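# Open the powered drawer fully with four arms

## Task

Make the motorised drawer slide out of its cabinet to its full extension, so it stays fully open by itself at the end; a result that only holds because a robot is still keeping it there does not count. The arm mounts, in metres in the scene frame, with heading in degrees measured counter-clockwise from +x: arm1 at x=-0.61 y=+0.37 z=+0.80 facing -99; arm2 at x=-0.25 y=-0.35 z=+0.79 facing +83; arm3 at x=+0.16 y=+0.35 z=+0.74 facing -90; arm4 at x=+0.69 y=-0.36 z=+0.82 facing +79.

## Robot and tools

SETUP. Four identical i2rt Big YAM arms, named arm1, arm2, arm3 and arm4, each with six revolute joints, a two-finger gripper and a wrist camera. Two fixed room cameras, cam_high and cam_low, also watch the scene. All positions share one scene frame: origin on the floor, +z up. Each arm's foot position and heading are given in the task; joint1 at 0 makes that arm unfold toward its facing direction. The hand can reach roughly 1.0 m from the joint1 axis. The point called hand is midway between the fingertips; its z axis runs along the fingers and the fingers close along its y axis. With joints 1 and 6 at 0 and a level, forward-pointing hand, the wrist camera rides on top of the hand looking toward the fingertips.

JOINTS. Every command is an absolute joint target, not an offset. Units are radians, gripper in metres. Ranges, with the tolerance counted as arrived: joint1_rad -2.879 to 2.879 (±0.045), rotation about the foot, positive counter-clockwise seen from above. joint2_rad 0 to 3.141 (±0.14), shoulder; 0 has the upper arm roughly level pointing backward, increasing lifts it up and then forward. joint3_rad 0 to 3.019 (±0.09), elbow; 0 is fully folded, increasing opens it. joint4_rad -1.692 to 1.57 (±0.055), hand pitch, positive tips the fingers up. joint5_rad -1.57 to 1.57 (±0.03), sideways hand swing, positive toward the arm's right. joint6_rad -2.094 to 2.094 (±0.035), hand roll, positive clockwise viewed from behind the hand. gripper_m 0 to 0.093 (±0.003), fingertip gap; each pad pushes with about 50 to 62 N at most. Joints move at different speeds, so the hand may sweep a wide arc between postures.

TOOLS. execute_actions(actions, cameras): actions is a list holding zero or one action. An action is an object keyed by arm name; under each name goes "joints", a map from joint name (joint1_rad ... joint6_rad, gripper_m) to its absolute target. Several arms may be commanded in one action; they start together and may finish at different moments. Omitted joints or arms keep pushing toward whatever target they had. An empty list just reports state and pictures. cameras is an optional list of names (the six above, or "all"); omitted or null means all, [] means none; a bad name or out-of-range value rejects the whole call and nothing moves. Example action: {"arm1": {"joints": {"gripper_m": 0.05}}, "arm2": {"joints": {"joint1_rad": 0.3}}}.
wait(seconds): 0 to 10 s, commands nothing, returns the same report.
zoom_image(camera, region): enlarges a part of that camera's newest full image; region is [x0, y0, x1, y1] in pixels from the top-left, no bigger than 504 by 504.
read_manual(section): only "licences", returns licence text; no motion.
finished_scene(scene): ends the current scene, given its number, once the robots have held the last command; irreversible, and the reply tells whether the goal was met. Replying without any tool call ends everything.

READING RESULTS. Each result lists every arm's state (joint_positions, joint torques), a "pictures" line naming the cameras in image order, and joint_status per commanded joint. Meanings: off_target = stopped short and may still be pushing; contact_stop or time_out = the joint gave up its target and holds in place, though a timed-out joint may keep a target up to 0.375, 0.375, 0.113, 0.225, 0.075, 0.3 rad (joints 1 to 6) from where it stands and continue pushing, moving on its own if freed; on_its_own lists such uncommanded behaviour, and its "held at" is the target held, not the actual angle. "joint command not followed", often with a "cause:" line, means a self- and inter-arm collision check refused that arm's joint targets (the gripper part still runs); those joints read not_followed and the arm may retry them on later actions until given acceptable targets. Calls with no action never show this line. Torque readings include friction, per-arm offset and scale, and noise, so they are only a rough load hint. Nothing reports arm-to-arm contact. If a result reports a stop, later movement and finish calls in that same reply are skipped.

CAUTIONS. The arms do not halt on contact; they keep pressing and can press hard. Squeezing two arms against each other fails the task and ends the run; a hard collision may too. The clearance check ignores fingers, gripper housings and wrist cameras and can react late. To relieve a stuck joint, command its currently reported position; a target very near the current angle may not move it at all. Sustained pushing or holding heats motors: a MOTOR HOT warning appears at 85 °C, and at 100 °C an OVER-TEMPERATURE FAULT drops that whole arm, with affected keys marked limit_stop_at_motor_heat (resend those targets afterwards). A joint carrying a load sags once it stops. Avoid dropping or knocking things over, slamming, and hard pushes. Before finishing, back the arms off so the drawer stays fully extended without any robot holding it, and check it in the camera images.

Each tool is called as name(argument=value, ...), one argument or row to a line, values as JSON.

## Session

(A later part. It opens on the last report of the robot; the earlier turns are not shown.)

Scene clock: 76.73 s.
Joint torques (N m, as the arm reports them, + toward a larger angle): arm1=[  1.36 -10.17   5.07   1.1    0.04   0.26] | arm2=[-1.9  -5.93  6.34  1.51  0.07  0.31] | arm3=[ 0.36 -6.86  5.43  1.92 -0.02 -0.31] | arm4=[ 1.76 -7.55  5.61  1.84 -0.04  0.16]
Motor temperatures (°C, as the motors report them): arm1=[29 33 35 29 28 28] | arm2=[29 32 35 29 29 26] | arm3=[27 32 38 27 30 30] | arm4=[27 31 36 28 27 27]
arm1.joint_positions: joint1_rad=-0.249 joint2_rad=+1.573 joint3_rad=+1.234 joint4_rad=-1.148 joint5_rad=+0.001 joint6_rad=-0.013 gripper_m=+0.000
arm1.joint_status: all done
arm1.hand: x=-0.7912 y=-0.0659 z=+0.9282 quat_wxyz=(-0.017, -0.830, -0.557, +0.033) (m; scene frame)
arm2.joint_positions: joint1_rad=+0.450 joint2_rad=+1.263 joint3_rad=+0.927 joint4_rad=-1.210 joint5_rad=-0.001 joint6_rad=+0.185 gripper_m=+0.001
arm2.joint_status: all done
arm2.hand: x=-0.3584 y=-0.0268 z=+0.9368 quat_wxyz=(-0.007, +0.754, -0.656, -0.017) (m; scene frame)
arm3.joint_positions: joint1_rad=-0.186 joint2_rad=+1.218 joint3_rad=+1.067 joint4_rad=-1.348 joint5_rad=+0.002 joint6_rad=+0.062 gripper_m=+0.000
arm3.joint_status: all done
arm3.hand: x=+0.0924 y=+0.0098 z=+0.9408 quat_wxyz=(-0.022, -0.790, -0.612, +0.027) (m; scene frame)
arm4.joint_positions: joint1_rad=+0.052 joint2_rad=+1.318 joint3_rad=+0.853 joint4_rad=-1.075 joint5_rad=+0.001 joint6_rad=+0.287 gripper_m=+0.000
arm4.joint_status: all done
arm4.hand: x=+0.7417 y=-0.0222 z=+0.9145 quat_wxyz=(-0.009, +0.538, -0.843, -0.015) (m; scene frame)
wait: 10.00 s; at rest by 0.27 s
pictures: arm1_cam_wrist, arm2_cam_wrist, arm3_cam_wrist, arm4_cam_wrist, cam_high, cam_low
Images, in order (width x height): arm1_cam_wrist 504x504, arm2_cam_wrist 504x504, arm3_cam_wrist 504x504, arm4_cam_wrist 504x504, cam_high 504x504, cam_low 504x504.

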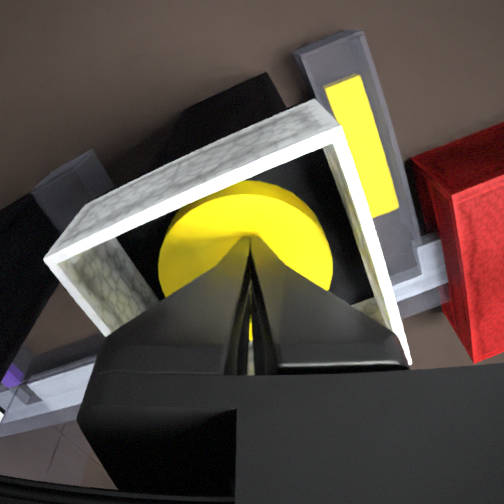

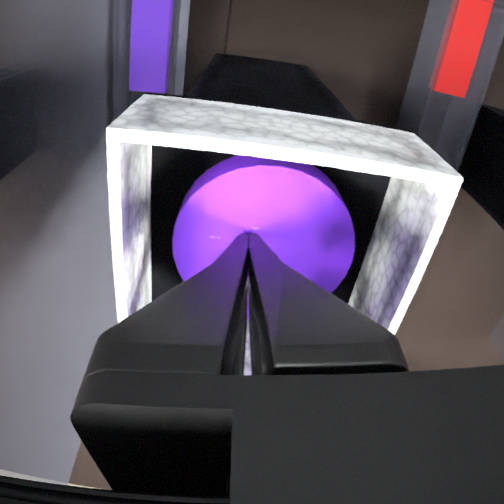

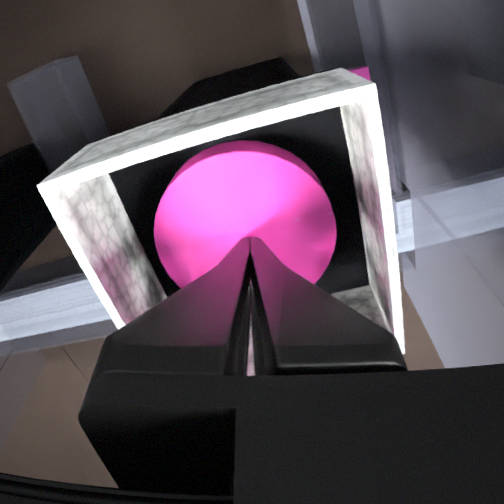

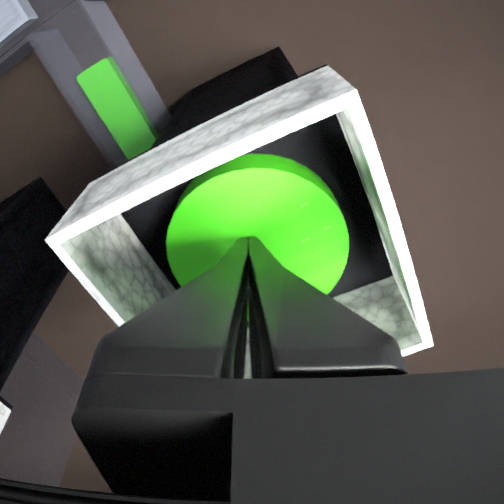

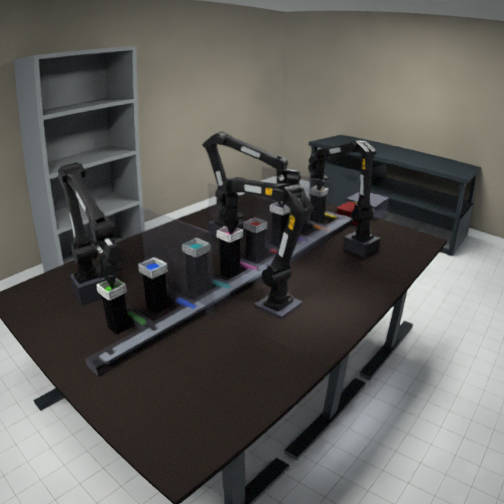

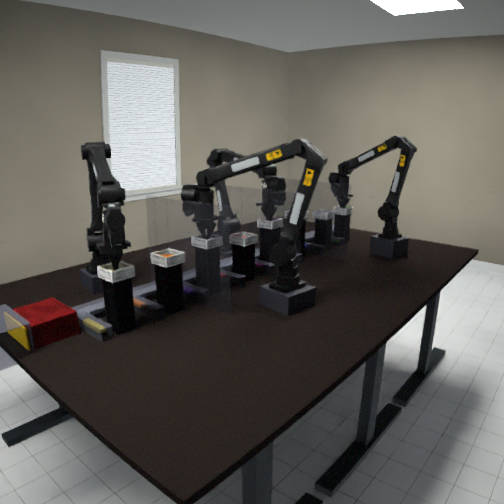

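wait(
  seconds=10,
)

wait(
  seconds=10,
)

wait(
  seconds=10,
)

wait(
  seconds=10,
)

execute_actions(
  actions=[
    {"arm1":{"joints":{"joint2_rad":1.5,"joint3_rad":1.34,"joint4_rad":-1.35}},"arm2":{"joints":{"joint2_rad":1.25,"joint3_rad":1.08,"joint4_rad":-1.36,"joint6_rad":0}},"arm3":{"joints":{"joint2_rad":1.25,"joint3_rad":1.27,"joint4_rad":-1.56,"joint6_rad":0.2}},"arm4":{"joints":{"joint2_rad":1.31,"joint3_rad":1.03,"joint4_rad":-1.26,"joint6_rad":0.5}}},
  ],
  cameras=[],
)

execute_actions(
  actions=[
    {"arm1":{"joints":{"joint1_rad":0.25,"joint2_rad":1.44,"joint3_rad":1.22}},"arm2":{"joints":{"joint1_rad":-0.218,"joint6_rad":-0.15}},"arm3":{"joints":{"joint1_rad":0.42,"joint2_rad":1.3,"joint3_rad":1.31,"joint6_rad":0.35}},"arm4":{"joints":{"joint1_rad":0.685,"joint2_rad":1.35,"joint3_rad":1.07}}},
  ],
  cameras=[],
)

execute_actions(
  actions=[
    {"arm1":{"joints":{"joint2_rad":1.53,"joint3_rad":1.065,"joint4_rad":-1.15}},"arm2":{"joints":{"joint2_rad":1.37,"joint3_rad":0.84,"joint4_rad":-1.08}},"arm3":{"joints":{"joint2_rad":1.34,"joint3_rad":1.095,"joint4_rad":-1.36}},"arm4":{"joints":{"joint2_rad":1.45,"joint3_rad":0.875,"joint4_rad":-1.04}}},
  ],
  cameras=[],
)

wait(
  seconds=8,
)

Scene clock: 103.53 s.
Joint torques (N m, as the arm reports them, + toward a larger angle): arm1=[  0.96 -11.07   5.01   1.24   0.11   0.21] | arm2=[-1.91 -6.02  6.36  1.5   0.07  0.31] | arm3=[ 0.5  -6.9   5.46  1.92 -0.02 -0.3 ] | arm4=[ 1.81 -7.49  5.6   1.83 -0.02  0.17]
Motor temperatures (°C, as the motors report them): arm1=[29 33 35 29 28 28] | arm2=[29 32 36 29 29 26] | arm3=[27 32 37 27 30 30] | arm4=[27 31 36 28 27 27]
arm1.joint_positions: joint1_rad=-0.249 joint2_rad=+1.573 joint3_rad=+1.234 joint4_rad=-1.148 joint5_rad=+0.001 joint6_rad=-0.013 gripper_m=+0.000
arm1.joint_status: all done
arm1.hand: x=-0.7912 y=-0.0659 z=+0.9282 quat_wxyz=(-0.017, -0.830, -0.557, +0.033) (m; scene frame)
arm2.joint_positions: joint1_rad=+0.450 joint2_rad=+1.263 joint3_rad=+0.927 joint4_rad=-1.210 joint5_rad=-0.001 joint6_rad=+0.185 gripper_m=+0.001
arm2.joint_status: all done
arm2.hand: x=-0.3584 y=-0.0268 z=+0.9368 quat_wxyz=(-0.007, +0.754, -0.656, -0.017) (m; scene frame)
arm3.joint_positions: joint1_rad=-0.186 joint2_rad=+1.218 joint3_rad=+1.067 joint4_rad=-1.348 joint5_rad=+0.002 joint6_rad=+0.062 gripper_m=+0.000
arm3.joint_status: all done
arm3.hand: x=+0.0924 y=+0.0098 z=+0.9408 quat_wxyz=(-0.022, -0.790, -0.612, +0.027) (m; scene frame)
arm4.joint_positions: joint1_rad=+0.052 joint2_rad=+1.318 joint3_rad=+0.853 joint4_rad=-1.075 joint5_rad=+0.001 joint6_rad=+0.287 gripper_m=+0.000
arm4.joint_status: all done
arm4.hand: x=+0.7417 y=-0.0222 z=+0.9145 quat_wxyz=(-0.009, +0.538, -0.843, -0.015) (m; scene frame)
wait: 10.00 s; at rest from the start
pictures: arm1_cam_wrist, arm2_cam_wrist, arm3_cam_wrist, arm4_cam_wrist, cam_high, cam_low
Images, in order (width x height): arm1_cam_wrist 504x504, arm2_cam_wrist 504x504, arm3_cam_wrist 504x504, arm4_cam_wrist 504x504, cam_high 504x504, cam_low 504x504.

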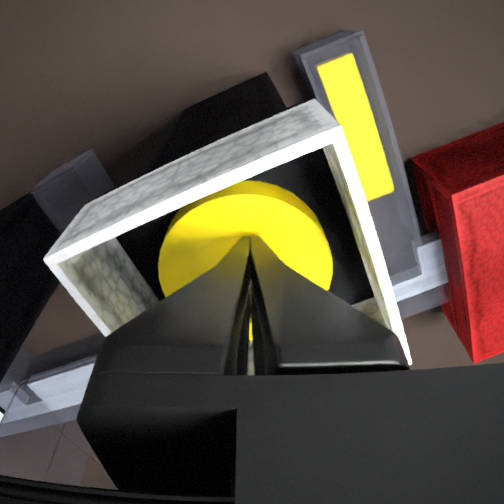

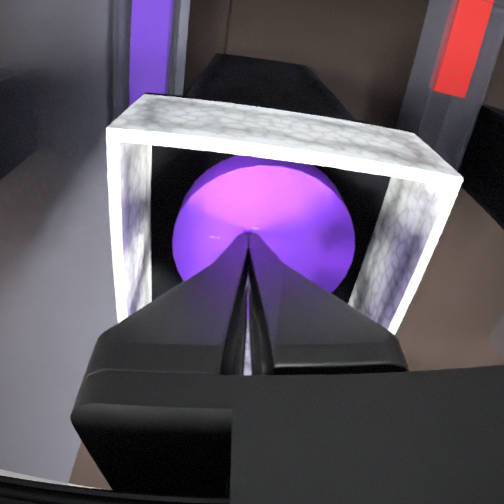

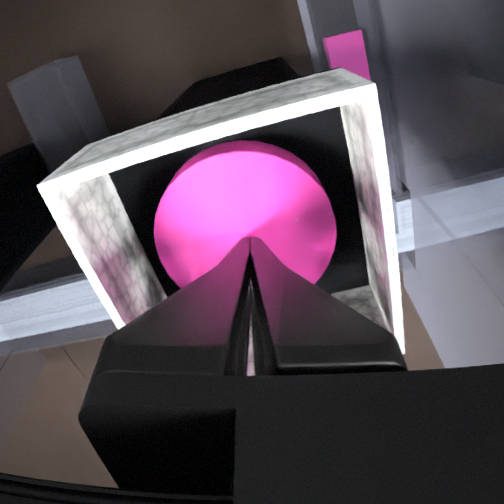

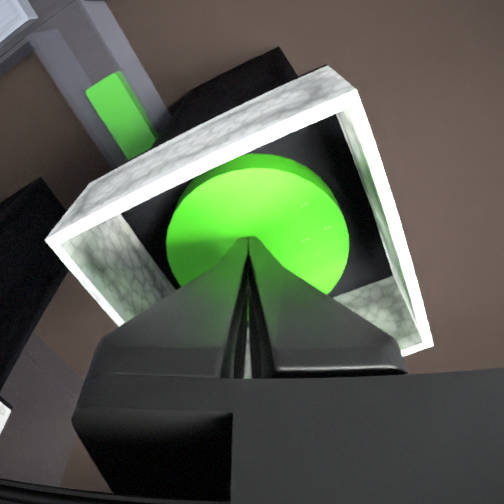

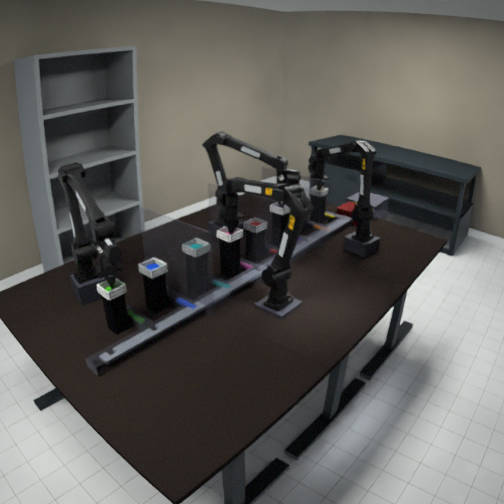

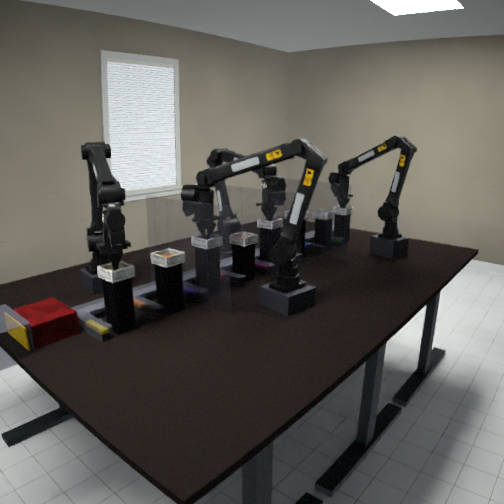

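Scene clock: 113.53 s.
Joint torques (N m, as the arm reports them, + toward a larger angle): arm1=[  0.84 -11.39   5.21   1.26   0.     0.24] | arm2=[-1.91 -5.92  6.38  1.5   0.07  0.32] | arm3=[ 0.14 -6.63  5.32  1.89 -0.01 -0.33] | arm4=[ 1.65 -7.55  5.6   1.91 -0.03  0.16]
Motor temperatures (°C, as the motors report them): arm1=[29 33 35 29 28 28] | arm2=[29 32 36 29 29 26] | arm3=[27 32 37 27 30 30] | arm4=[27 31 36 28 27 27]
arm1.joint_positions: joint1_rad=-0.249 joint2_rad=+1.573 joint3_rad=+1.234 joint4_rad=-1.148 joint5_rad=+0.001 joint6_rad=-0.013 gripper_m=+0.000
arm1.joint_status: all done
arm1.hand: x=-0.7912 y=-0.0659 z=+0.9282 quat_wxyz=(-0.017, -0.830, -0.557, +0.033) (m; scene frame)
arm2.joint_positions: joint1_rad=+0.450 joint2_rad=+1.263 joint3_rad=+0.927 joint4_rad=-1.210 joint5_rad=-0.001 joint6_rad=+0.185 gripper_m=+0.001
arm2.joint_status: all done
arm2.hand: x=-0.3584 y=-0.0268 z=+0.9368 quat_wxyz=(-0.007, +0.754, -0.656, -0.017) (m; scene frame)
arm3.joint_positions: joint1_rad=-0.186 joint2_rad=+1.218 joint3_rad=+1.067 joint4_rad=-1.348 joint5_rad=+0.002 joint6_rad=+0.062 gripper_m=+0.000
arm3.joint_status: all done
arm3.hand: x=+0.0924 y=+0.0098 z=+0.9408 quat_wxyz=(-0.022, -0.790, -0.612, +0.027) (m; scene frame)
arm4.joint_positions: joint1_rad=+0.052 joint2_rad=+1.318 joint3_rad=+0.853 joint4_rad=-1.075 joint5_rad=+0.001 joint6_rad=+0.287 gripper_m=+0.000
arm4.joint_status: all done
arm4.hand: x=+0.7417 y=-0.0222 z=+0.9145 quat_wxyz=(-0.009, +0.538, -0.843, -0.015) (m; scene frame)
wait: 10.00 s; at rest by 0.27 s
pictures: arm1_cam_wrist, arm2_cam_wrist, arm3_cam_wrist, arm4_cam_wrist, cam_high, cam_low
Images, in order (width x height): arm1_cam_wrist 504x504, arm2_cam_wrist 504x504, arm3_cam_wrist 504x504, arm4_cam_wrist 504x504, cam_high 504x504, cam_low 504x504.

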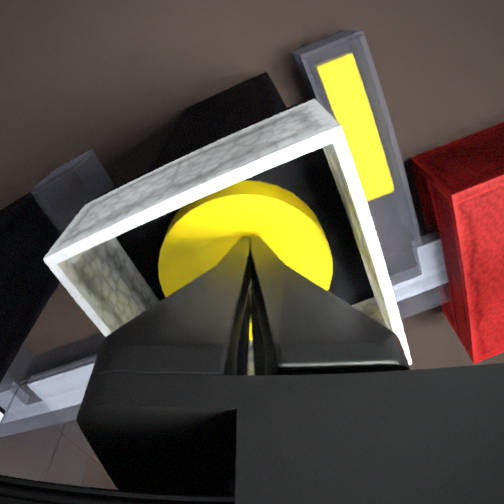

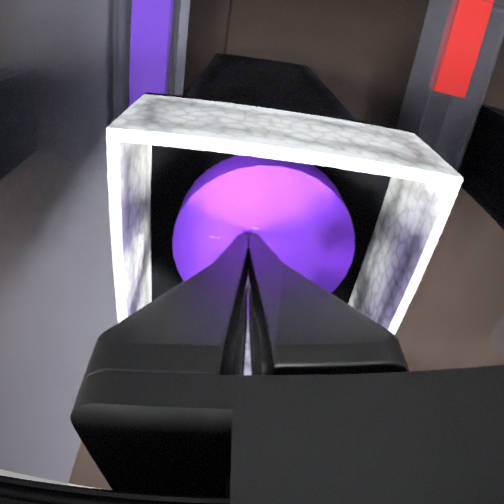

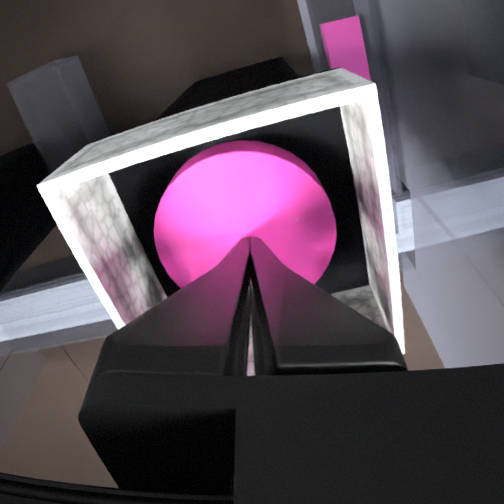

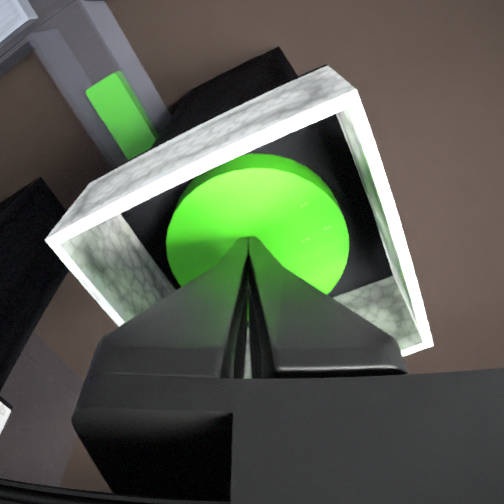

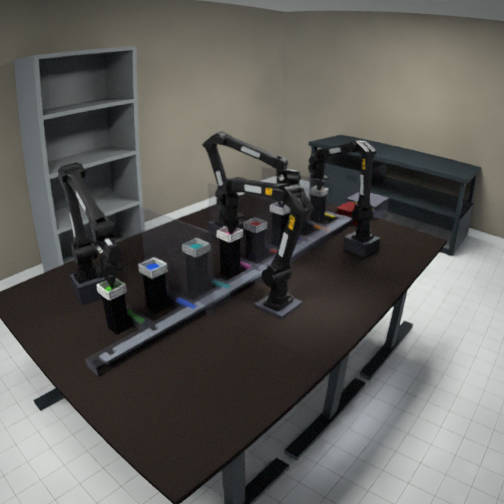

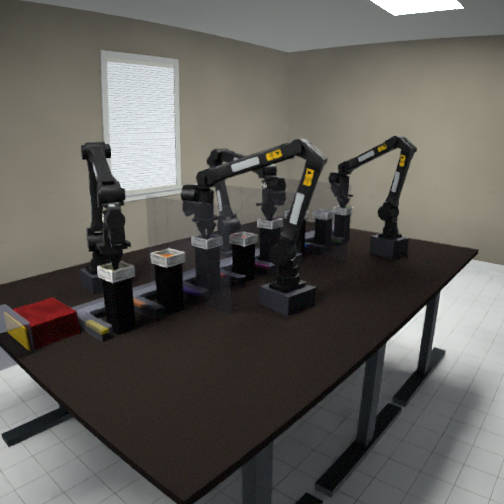

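Scene clock: 123.53 s.
Joint torques (N m, as the arm reports them, + toward a larger angle): arm1=[  1.13 -11.14   4.91   1.29  -0.01   0.27] | arm2=[-1.91 -5.99  6.36  1.5   0.07  0.31] | arm3=[ 0.34 -6.96  5.35  2.04  0.   -0.3 ] | arm4=[ 1.77 -7.57  5.64  1.87 -0.02  0.16]
Motor temperatures (°C, as the motors report them): arm1=[29 33 35 29 28 28] | arm2=[29 32 36 29 29 26] | arm3=[27 32 37 27 30 30] | arm4=[27 31 36 28 27 27]
arm1.joint_positions: joint1_rad=-0.249 joint2_rad=+1.573 joint3_rad=+1.234 joint4_rad=-1.148 joint5_rad=+0.001 joint6_rad=-0.013 gripper_m=+0.000
arm1.joint_status: all done
arm1.hand: x=-0.7912 y=-0.0659 z=+0.9282 quat_wxyz=(-0.017, -0.830, -0.557, +0.033) (m; scene frame)
arm2.joint_positions: joint1_rad=+0.450 joint2_rad=+1.263 joint3_rad=+0.927 joint4_rad=-1.210 joint5_rad=-0.001 joint6_rad=+0.185 gripper_m=+0.001
arm2.joint_status: all done
arm2.hand: x=-0.3584 y=-0.0268 z=+0.9368 quat_wxyz=(-0.007, +0.754, -0.656, -0.017) (m; scene frame)
arm3.joint_positions: joint1_rad=-0.186 joint2_rad=+1.218 joint3_rad=+1.067 joint4_rad=-1.348 joint5_rad=+0.002 joint6_rad=+0.062 gripper_m=+0.000
arm3.joint_status: all done
arm3.hand: x=+0.0924 y=+0.0098 z=+0.9408 quat_wxyz=(-0.022, -0.790, -0.612, +0.027) (m; scene frame)
arm4.joint_positions: joint1_rad=+0.052 joint2_rad=+1.318 joint3_rad=+0.853 joint4_rad=-1.075 joint5_rad=+0.001 joint6_rad=+0.287 gripper_m=+0.000
arm4.joint_status: all done
arm4.hand: x=+0.7417 y=-0.0222 z=+0.9145 quat_wxyz=(-0.009, +0.538, -0.843, -0.015) (m; scene frame)
wait: 10.00 s; at rest by 0.27 s
pictures: arm1_cam_wrist, arm2_cam_wrist, arm3_cam_wrist, arm4_cam_wrist, cam_high, cam_low
Images, in order (width x height): arm1_cam_wrist 504x504, arm2_cam_wrist 504x504, arm3_cam_wrist 504x504, arm4_cam_wrist 504x504, cam_high 504x504, cam_low 504x504.

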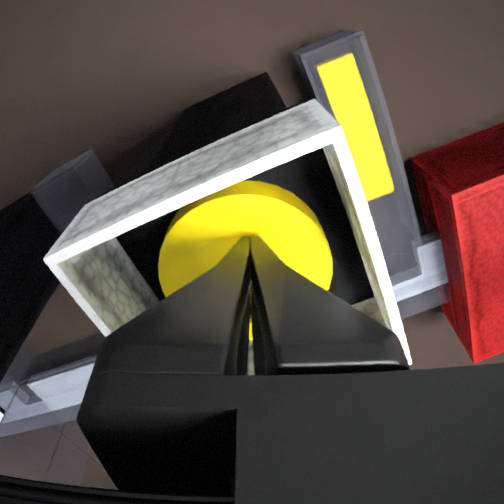

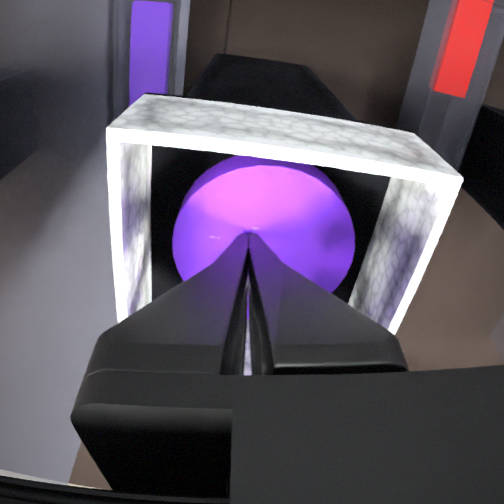

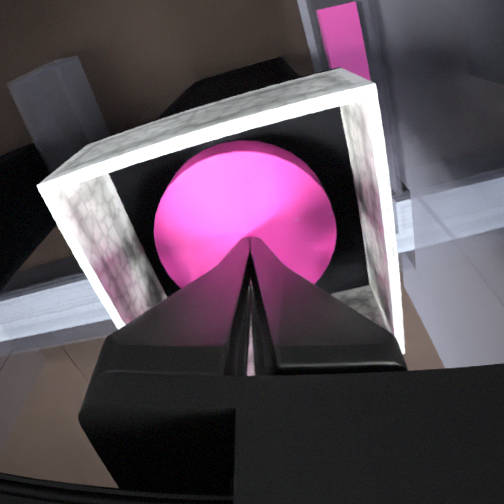

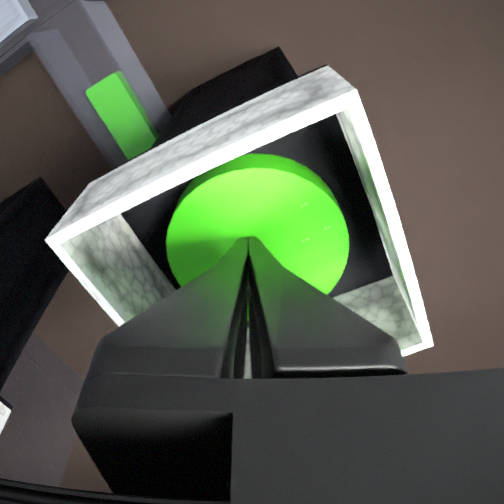

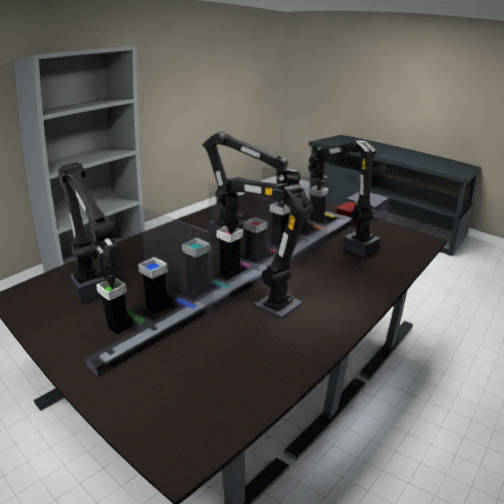

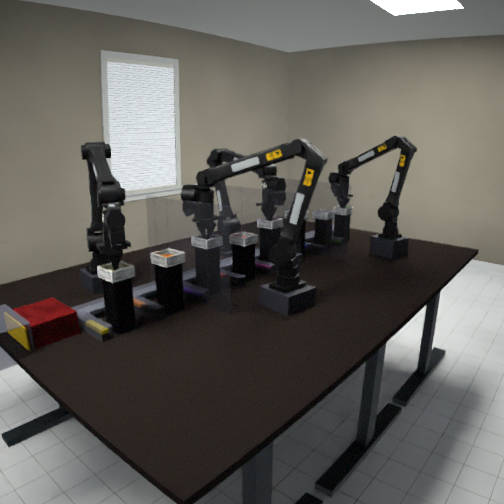

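Scene clock: 133.53 s.
Joint torques (N m, as the arm reports them, + toward a larger angle): arm1=[  1.03 -10.18   5.08   0.85   0.04   0.21] | arm2=[-1.85 -5.95  6.36  1.49  0.07  0.31] | arm3=[-0.06 -6.5   5.48  1.83  0.01 -0.33] | arm4=[ 1.71 -7.48  5.65  1.84 -0.04  0.18]
Motor temperatures (°C, as the motors report them): arm1=[29 33 35 29 28 28] | arm2=[29 32 36 29 29 26] | arm3=[27 32 37 27 30 30] | arm4=[27 31 36 28 27 27]
arm1.joint_positions: joint1_rad=-0.249 joint2_rad=+1.573 joint3_rad=+1.234 joint4_rad=-1.148 joint5_rad=+0.001 joint6_rad=-0.013 gripper_m=+0.000
arm1.joint_status: all done
arm1.hand: x=-0.7912 y=-0.0659 z=+0.9282 quat_wxyz=(-0.017, -0.830, -0.557, +0.033) (m; scene frame)
arm2.joint_positions: joint1_rad=+0.450 joint2_rad=+1.263 joint3_rad=+0.927 joint4_rad=-1.210 joint5_rad=-0.001 joint6_rad=+0.185 gripper_m=+0.001
arm2.joint_status: all done
arm2.hand: x=-0.3584 y=-0.0268 z=+0.9368 quat_wxyz=(-0.007, +0.754, -0.656, -0.017) (m; scene frame)
arm3.joint_positions: joint1_rad=-0.186 joint2_rad=+1.218 joint3_rad=+1.067 joint4_rad=-1.348 joint5_rad=+0.002 joint6_rad=+0.062 gripper_m=+0.000
arm3.joint_status: all done
arm3.hand: x=+0.0924 y=+0.0098 z=+0.9408 quat_wxyz=(-0.022, -0.790, -0.612, +0.027) (m; scene frame)
arm4.joint_positions: joint1_rad=+0.052 joint2_rad=+1.318 joint3_rad=+0.853 joint4_rad=-1.075 joint5_rad=+0.001 joint6_rad=+0.287 gripper_m=+0.000
arm4.joint_status: all done
arm4.hand: x=+0.7417 y=-0.0222 z=+0.9145 quat_wxyz=(-0.009, +0.538, -0.843, -0.015) (m; scene frame)
wait: 10.00 s; at rest by 0.27 s
pictures: arm1_cam_wrist, arm2_cam_wrist, arm3_cam_wrist, arm4_cam_wrist, cam_high, cam_low
Images, in order (width x height): arm1_cam_wrist 504x504, arm2_cam_wrist 504x504, arm3_cam_wrist 504x504, arm4_cam_wrist 504x504, cam_high 504x504, cam_low 504x504.

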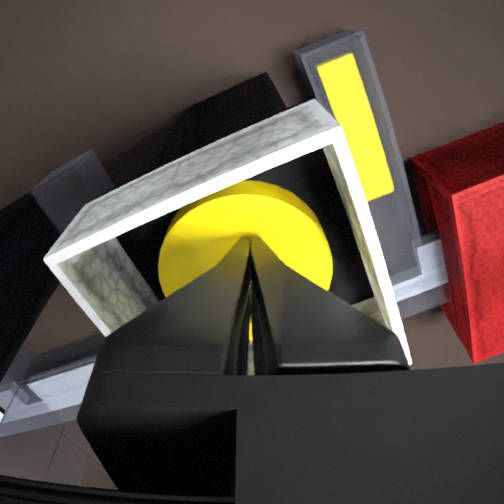

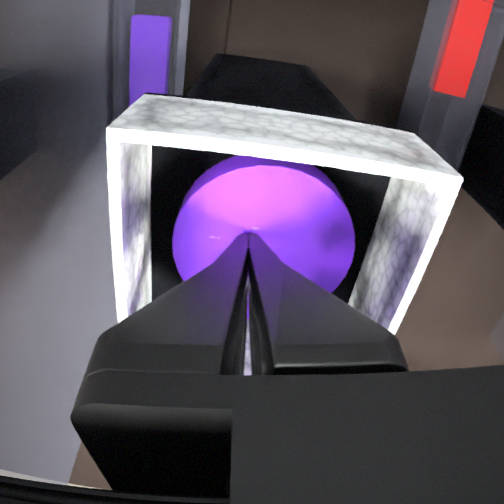

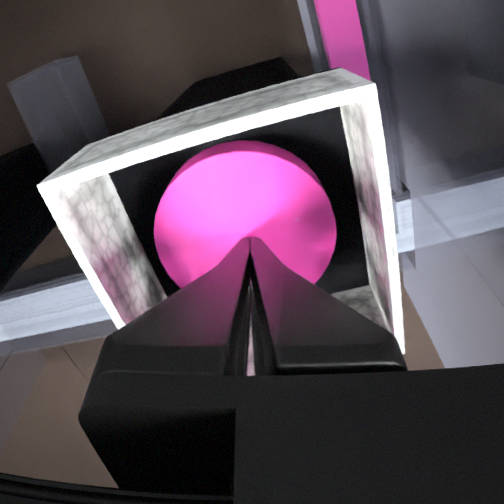

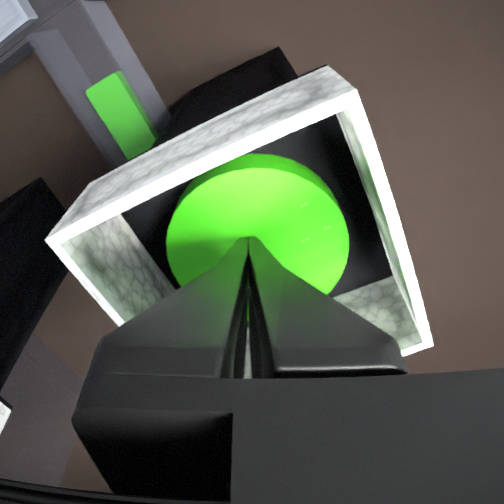

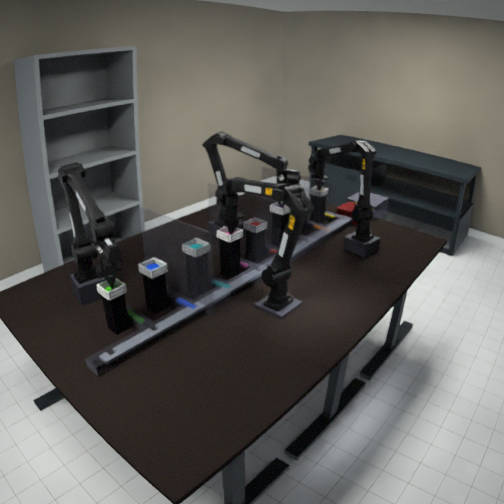

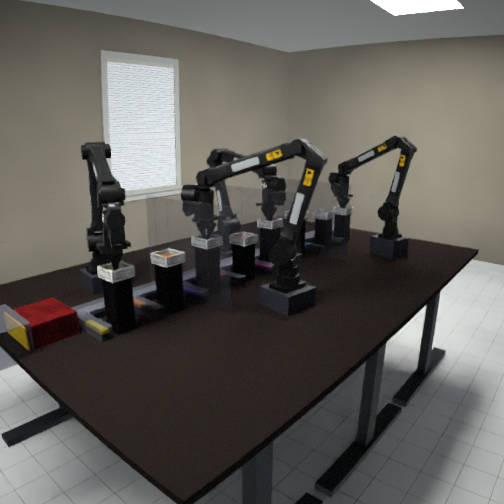

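Scene clock: 134.70 s.
Joint torques (N m, as the arm reports them, + toward a larger angle): arm1=[  0.23 -14.1   13.06   0.01  -0.02   0.25] | arm2=[-1.89 -6.44 11.32  0.15  0.05  0.01] | arm3=[-0.11 -9.25 11.15 -0.08 -0.01 -0.03] | arm4=[ 1.65 -9.59 10.48  0.08  0.    0.21]
Motor temperatures (°C, as the motors report them): arm1=[29 33 35 29 28 28] | arm2=[29 32 36 29 29 26] | arm3=[27 32 38 27 30 30] | arm4=[27 31 37 28 27 27]
arm1.joint_positions: joint1_rad=-0.249 joint2_rad=+1.502 joint3_rad=+1.288 joint4_rad=-1.338 joint5_rad=+0.001 joint6_rad=-0.013 gripper_m=+0.000
arm1.joint_status: all done
arm1.hand: x=-0.7793 y=-0.0387 z=+0.9773 quat_wxyz=(+0.001, -0.830, -0.557, +0.006) (m; scene frame)
arm2.joint_positions: joint1_rad=+0.450 joint2_rad=+1.249 joint3_rad=+1.034 joint4_rad=-1.352 joint5_rad=-0.001 joint6_rad=+0.016 gripper_m=+0.001
arm2.joint_status: all done
arm2.hand: x=-0.3587 y=-0.0252 z=+0.9807 quat_wxyz=(-0.002, +0.807, -0.590, -0.008) (m; scene frame)
arm3.joint_positions: joint1_rad=-0.186 joint2_rad=+1.240 joint3_rad=+1.234 joint4_rad=-1.544 joint5_rad=+0.002 joint6_rad=+0.187 gripper_m=+0.000
arm3.joint_status: all done
arm3.hand: x=+0.0924 y=+0.0095 z=+0.9969 quat_wxyz=(-0.006, -0.827, -0.562, +0.007) (m; scene frame)
arm4.joint_positions: joint1_rad=+0.052 joint2_rad=+1.304 joint3_rad=+0.998 joint4_rad=-1.248 joint5_rad=+0.001 joint6_rad=+0.486 gripper_m=+0.000
arm4.joint_status: all done
arm4.hand: x=+0.7441 y=-0.0084 z=+0.9704 quat_wxyz=(-0.004, +0.452, -0.892, -0.010) (m; scene frame)
pictures: none
No camera images: the call's "cameras" was empty. Leave "cameras" out to get every camera's image.

Scene clock: 135.97 s.
Joint torques (N m, as the arm reports them, + toward a larger angle): arm1=[  1.04 -12.62   7.93   0.21   0.05   0.21] | arm2=[-1.1  -7.39 11.25  0.18  0.04 -0.03] | arm3=[  0.41 -11.2   11.55   0.06   0.05  -0.04] | arm4=[ 1.56 -9.63 11.19  0.22 -0.01  0.18]
Motor temperatures (°C, as the motors report them): arm1=[29 33 36 29 28 28] | arm2=[29 32 37 29 29 26] | arm3=[27 32 39 27 30 30] | arm4=[27 31 38 28 27 27]
arm1.joint_positions: joint1_rad=+0.254 joint2_rad=+1.444 joint3_rad=+1.227 joint4_rad=-1.339 joint5_rad=-0.001 joint6_rad=-0.013 gripper_m=+0.000
arm1.joint_status: all done
arm1.hand: x=-0.5643 y=-0.0486 z=+0.9773 quat_wxyz=(-0.001, -0.666, -0.746, +0.001) (m; scene frame)
arm2.joint_positions: joint1_rad=-0.219 joint2_rad=+1.249 joint3_rad=+1.034 joint4_rad=-1.352 joint5_rad=-0.001 joint6_rad=-0.134 gripper_m=+0.001
arm2.joint_status: all done
arm2.hand: x=-0.1353 y=-0.0279 z=+0.9787 quat_wxyz=(-0.001, +0.629, -0.778, -0.008) (m; scene frame)
arm3.joint_positions: joint1_rad=+0.422 joint2_rad=+1.296 joint3_rad=+1.268 joint4_rad=-1.546 joint5_rad=+0.002 joint6_rad=+0.338 gripper_m=+0.000
arm3.joint_status: all done
arm3.hand: x=+0.3071 y=+0.0189 z=+0.9912 quat_wxyz=(+0.003, -0.678, -0.735, -0.001) (m; scene frame)
arm4.joint_positions: joint1_rad=+0.680 joint2_rad=+1.339 joint3_rad=+1.029 joint4_rad=-1.251 joint5_rad=+0.000 joint6_rad=+0.487 gripper_m=+0.000
arm4.joint_status: all done
arm4.hand: x=+0.5221 y=-0.0346 z=+0.9709 quat_wxyz=(-0.002, +0.705, -0.709, -0.008) (m; scene frame)
pictures: none
No camera images: the call's "cameras" was empty. Leave "cameras" out to get every camera's image.

Scene clock: 136.93 s.
Joint torques (N m, as the arm reports them, + toward a larger angle): arm1=[ 1.04 -7.92  4.47  1.59  0.05  0.21] | arm2=[-1.3  -4.33  4.14  1.54  0.04 -0.02] | arm3=[ 0.52 -6.91  4.61  1.49  0.01 -0.02] | arm4=[ 1.6  -5.97  3.81  1.59 -0.01  0.17]
Motor temperatures (°C, as the motors report them): arm1=[29 33 36 29 28 28] | arm2=[29 32 37 29 29 26] | arm3=[27 32 39 27 30 30] | arm4=[27 31 38 28 27 27]
arm1.joint_positions: joint1_rad=+0.254 joint2_rad=+1.472 joint3_rad=+1.113 joint4_rad=-1.181 joint5_rad=-0.001 joint6_rad=-0.013 gripper_m=+0.000
arm1.joint_status: all done
arm1.hand: x=-0.5645 y=-0.0474 z=+0.9248 quat_wxyz=(-0.007, -0.666, -0.746, +0.007) (m; scene frame)
arm2.joint_positions: joint1_rad=-0.219 joint2_rad=+1.325 joint3_rad=+0.890 joint4_rad=-1.101 joint5_rad=-0.001 joint6_rad=-0.135 gripper_m=+0.001
arm2.joint_status: all done
arm2.hand: x=-0.1326 y=-0.0177 z=+0.9025 quat_wxyz=(-0.014, +0.629, -0.777, -0.016) (m; scene frame)
arm3.joint_positions: joint1_rad=+0.422 joint2_rad=+1.288 joint3_rad=+1.147 joint4_rad=-1.378 joint5_rad=+0.002 joint6_rad=+0.339 gripper_m=+0.000
arm3.joint_status: all done
arm3.hand: x=+0.3100 y=+0.0125 z=+0.9481 quat_wxyz=(-0.023, -0.678, -0.734, +0.010) (m; scene frame)
arm4.joint_positions: joint1_rad=+0.680 joint2_rad=+1.389 joint3_rad=+0.927 joint4_rad=-1.057 joint5_rad=+0.001 joint6_rad=+0.488 gripper_m=+0.000
arm4.joint_status: all done
arm4.hand: x=+0.5185 y=-0.0277 z=+0.9179 quat_wxyz=(-0.008, +0.704, -0.709, -0.028) (m; scene frame)
pictures: none
No camera images: the call's "cameras" was empty. Leave "cameras" out to get every camera's image.

Scene clock: 144.93 s.
Joint torques (N m, as the arm reports them, + toward a larger angle): arm1=[ 1.14 -8.05  4.56  1.64  0.08  0.22] | arm2=[-1.33 -4.32  4.13  1.54  0.03 -0.02] | arm3=[ 0.11 -6.51  4.67  1.41  0.02 -0.02] | arm4=[ 1.7  -5.99  3.84  1.58 -0.02  0.16]
Motor temperatures (°C, as the motors report them): arm1=[29 33 35 30 28 28] | arm2=[29 32 36 29 29 26] | arm3=[27 32 38 27 30 30] | arm4=[27 31 36 28 27 27]
arm1.joint_positions: joint1_rad=+0.254 joint2_rad=+1.472 joint3_rad=+1.113 joint4_rad=-1.181 joint5_rad=-0.001 joint6_rad=-0.013 gripper_m=+0.000
arm1.joint_status: all done
arm1.hand: x=-0.5645 y=-0.0474 z=+0.9248 quat_wxyz=(-0.007, -0.666, -0.746, +0.007) (m; scene frame)
arm2.joint_positions: joint1_rad=-0.219 joint2_rad=+1.325 joint3_rad=+0.890 joint4_rad=-1.101 joint5_rad=-0.001 joint6_rad=-0.135 gripper_m=+0.001
arm2.joint_status: all done
arm2.hand: x=-0.1326 y=-0.0177 z=+0.9025 quat_wxyz=(-0.014, +0.629, -0.777, -0.016) (m; scene frame)
arm3.joint_positions: joint1_rad=+0.422 joint2_rad=+1.288 joint3_rad=+1.147 joint4_rad=-1.378 joint5_rad=+0.002 joint6_rad=+0.339 gripper_m=+0.000
arm3.joint_status: all done
arm3.hand: x=+0.3100 y=+0.0125 z=+0.9481 quat_wxyz=(-0.023, -0.678, -0.734, +0.010) (m; scene frame)
arm4.joint_positions: joint1_rad=+0.680 joint2_rad=+1.389 joint3_rad=+0.927 joint4_rad=-1.057 joint5_rad=+0.001 joint6_rad=+0.488 gripper_m=+0.000
arm4.joint_status: all done
arm4.hand: x=+0.5185 y=-0.0277 z=+0.9179 quat_wxyz=(-0.008, +0.704, -0.709, -0.028) (m; scene frame)
wait: 8.00 s; at rest by 0.27 s
pictures: arm1_cam_wrist, arm2_cam_wrist, arm3_cam_wrist, arm4_cam_wrist, cam_high, cam_low
Images, in order (width x height): arm1_cam_wrist 504x504, arm2_cam_wrist 504x504, arm3_cam_wrist 504x504, arm4_cam_wrist 504x504, cam_high 504x504, cam_low 504x504.

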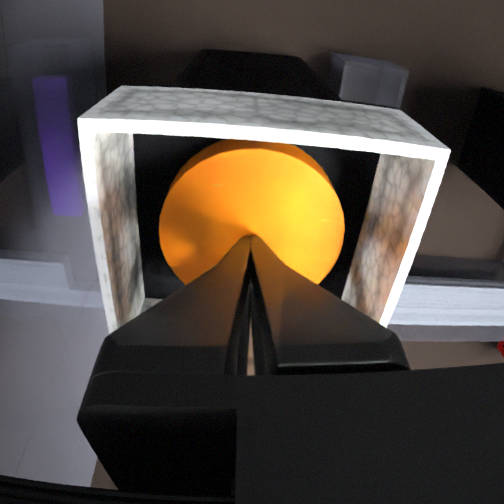

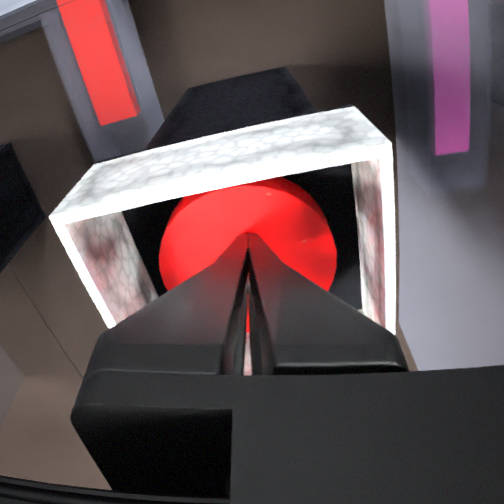

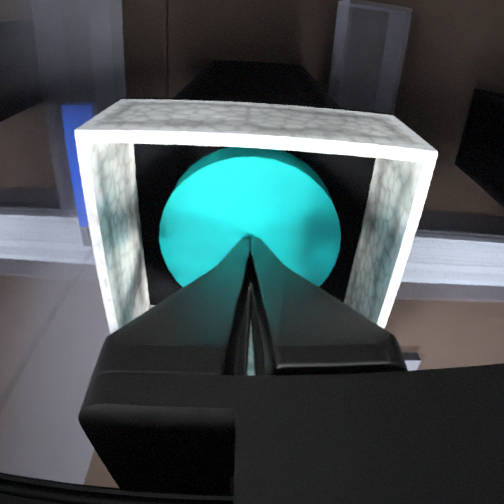

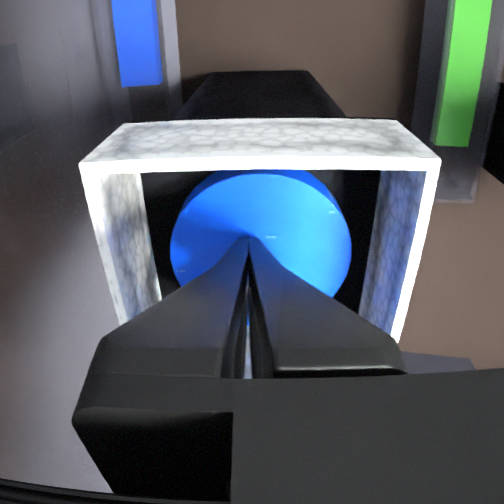

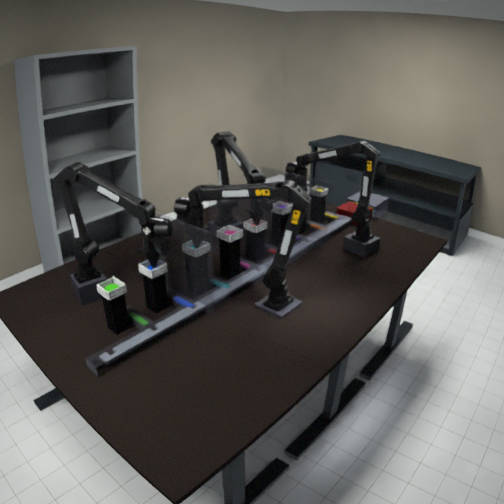

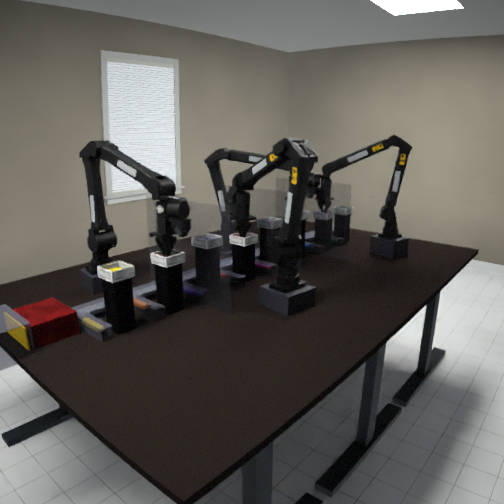

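wait(
  seconds=10,
)

zoom_image(
  camera="cam_high",
  region=[70,200,370,385],
)

Scene clock: 157.73 s.
Joint torques (N m, as the arm reports them, + toward a larger angle): arm1=[ 1.35 -7.42  4.48  1.72  0.05  0.25] | arm2=[-1.32 -4.29  4.14  1.54  0.03 -0.02] | arm3=[ 0.16 -7.39  4.63  1.51  0.02 -0.03] | arm4=[ 1.71 -6.02  3.85  1.57 -0.01  0.16]
Motor temperatures (°C, as the motors report them): arm1=[29 32 35 30 28 28] | arm2=[29 31 35 29 29 26] | arm3=[27 32 37 27 30 30] | arm4=[27 31 35 28 27 27]
arm1.joint_positions: joint1_rad=+0.254 joint2_rad=+1.472 joint3_rad=+1.113 joint4_rad=-1.181 joint5_rad=-0.001 joint6_rad=-0.013 gripper_m=+0.000
arm1.joint_status: all done
arm1.hand: x=-0.5645 y=-0.0474 z=+0.9248 quat_wxyz=(-0.007, -0.666, -0.746, +0.007) (m; scene frame)
arm2.joint_positions: joint1_rad=-0.219 joint2_rad=+1.325 joint3_rad=+0.890 joint4_rad=-1.101 joint5_rad=-0.001 joint6_rad=-0.135 gripper_m=+0.001
arm2.joint_status: all done
arm2.hand: x=-0.1326 y=-0.0177 z=+0.9025 quat_wxyz=(-0.014, +0.629, -0.777, -0.016) (m; scene frame)
arm3.joint_positions: joint1_rad=+0.422 joint2_rad=+1.288 joint3_rad=+1.147 joint4_rad=-1.378 joint5_rad=+0.002 joint6_rad=+0.339 gripper_m=+0.000
arm3.joint_status: all done
arm3.hand: x=+0.3100 y=+0.0125 z=+0.9481 quat_wxyz=(-0.023, -0.678, -0.734, +0.010) (m; scene frame)
arm4.joint_positions: joint1_rad=+0.680 joint2_rad=+1.389 joint3_rad=+0.927 joint4_rad=-1.057 joint5_rad=+0.001 joint6_rad=+0.488 gripper_m=+0.000
arm4.joint_status: all done
arm4.hand: x=+0.5185 y=-0.0277 z=+0.9179 quat_wxyz=(-0.008, +0.704, -0.709, -0.028) (m; scene frame)
wait: 10.00 s; at rest from the start
pictures: arm1_cam_wrist, arm2_cam_wrist, arm3_cam_wrist, arm4_cam_wrist, cam_high, cam_low
Images, in order (width x height): arm1_cam_wrist 504x504, arm2_cam_wrist 504x504, arm3_cam_wrist 504x504, arm4_cam_wrist 504x504, cam_high 504x504, cam_low 504x504.

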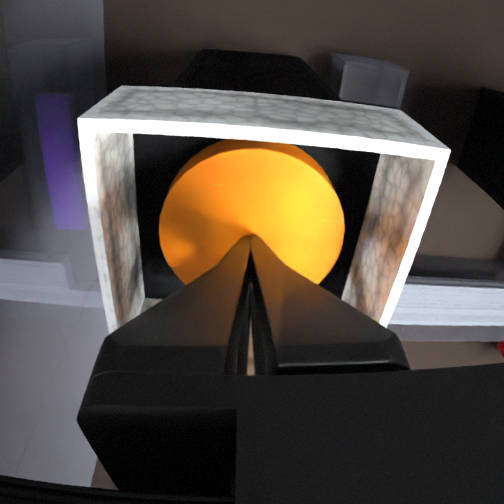

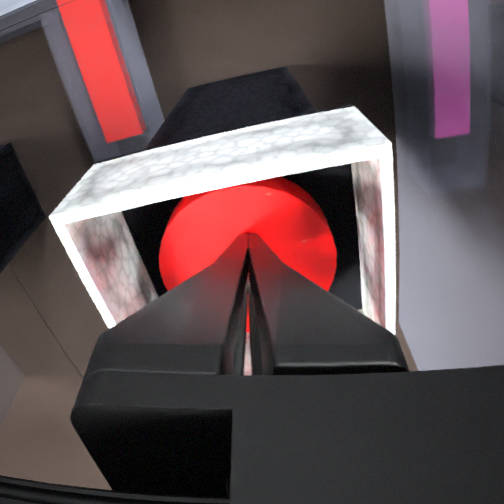

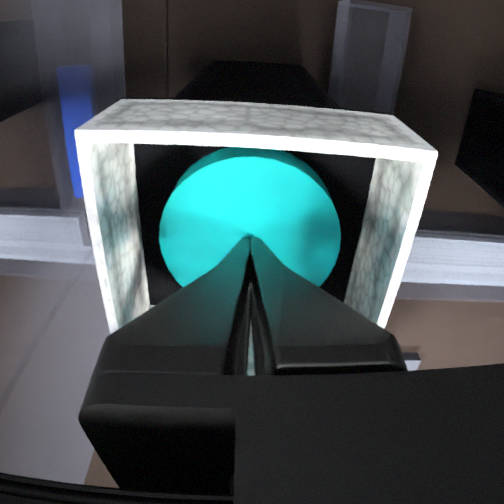

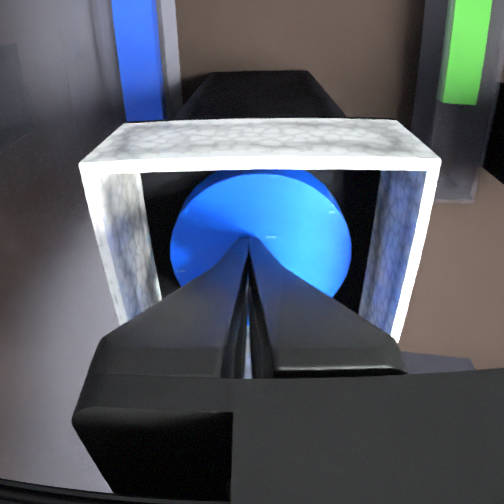

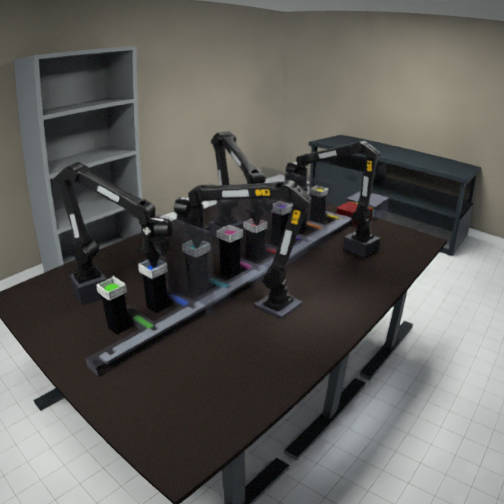

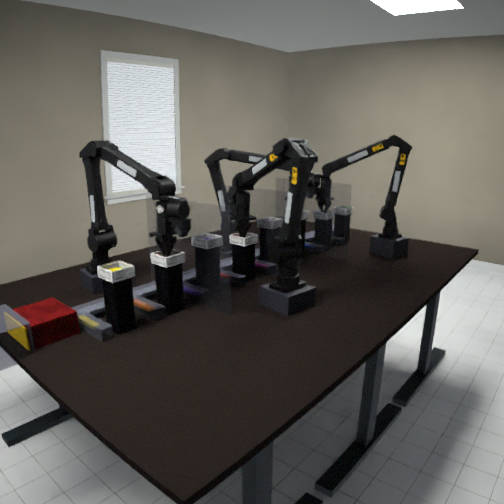

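Region (70, 200, 370, 385) of cam_high's 504x504 image, scaled by 1.680, with more detail than that image has; it fills the top 311 rows of this view, and the rest is white.

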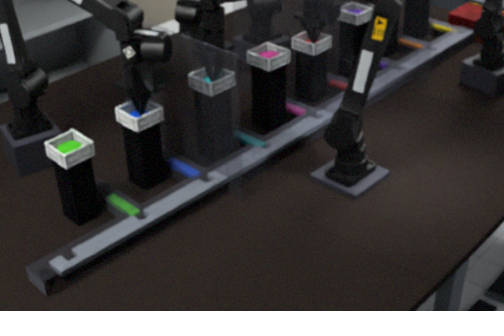

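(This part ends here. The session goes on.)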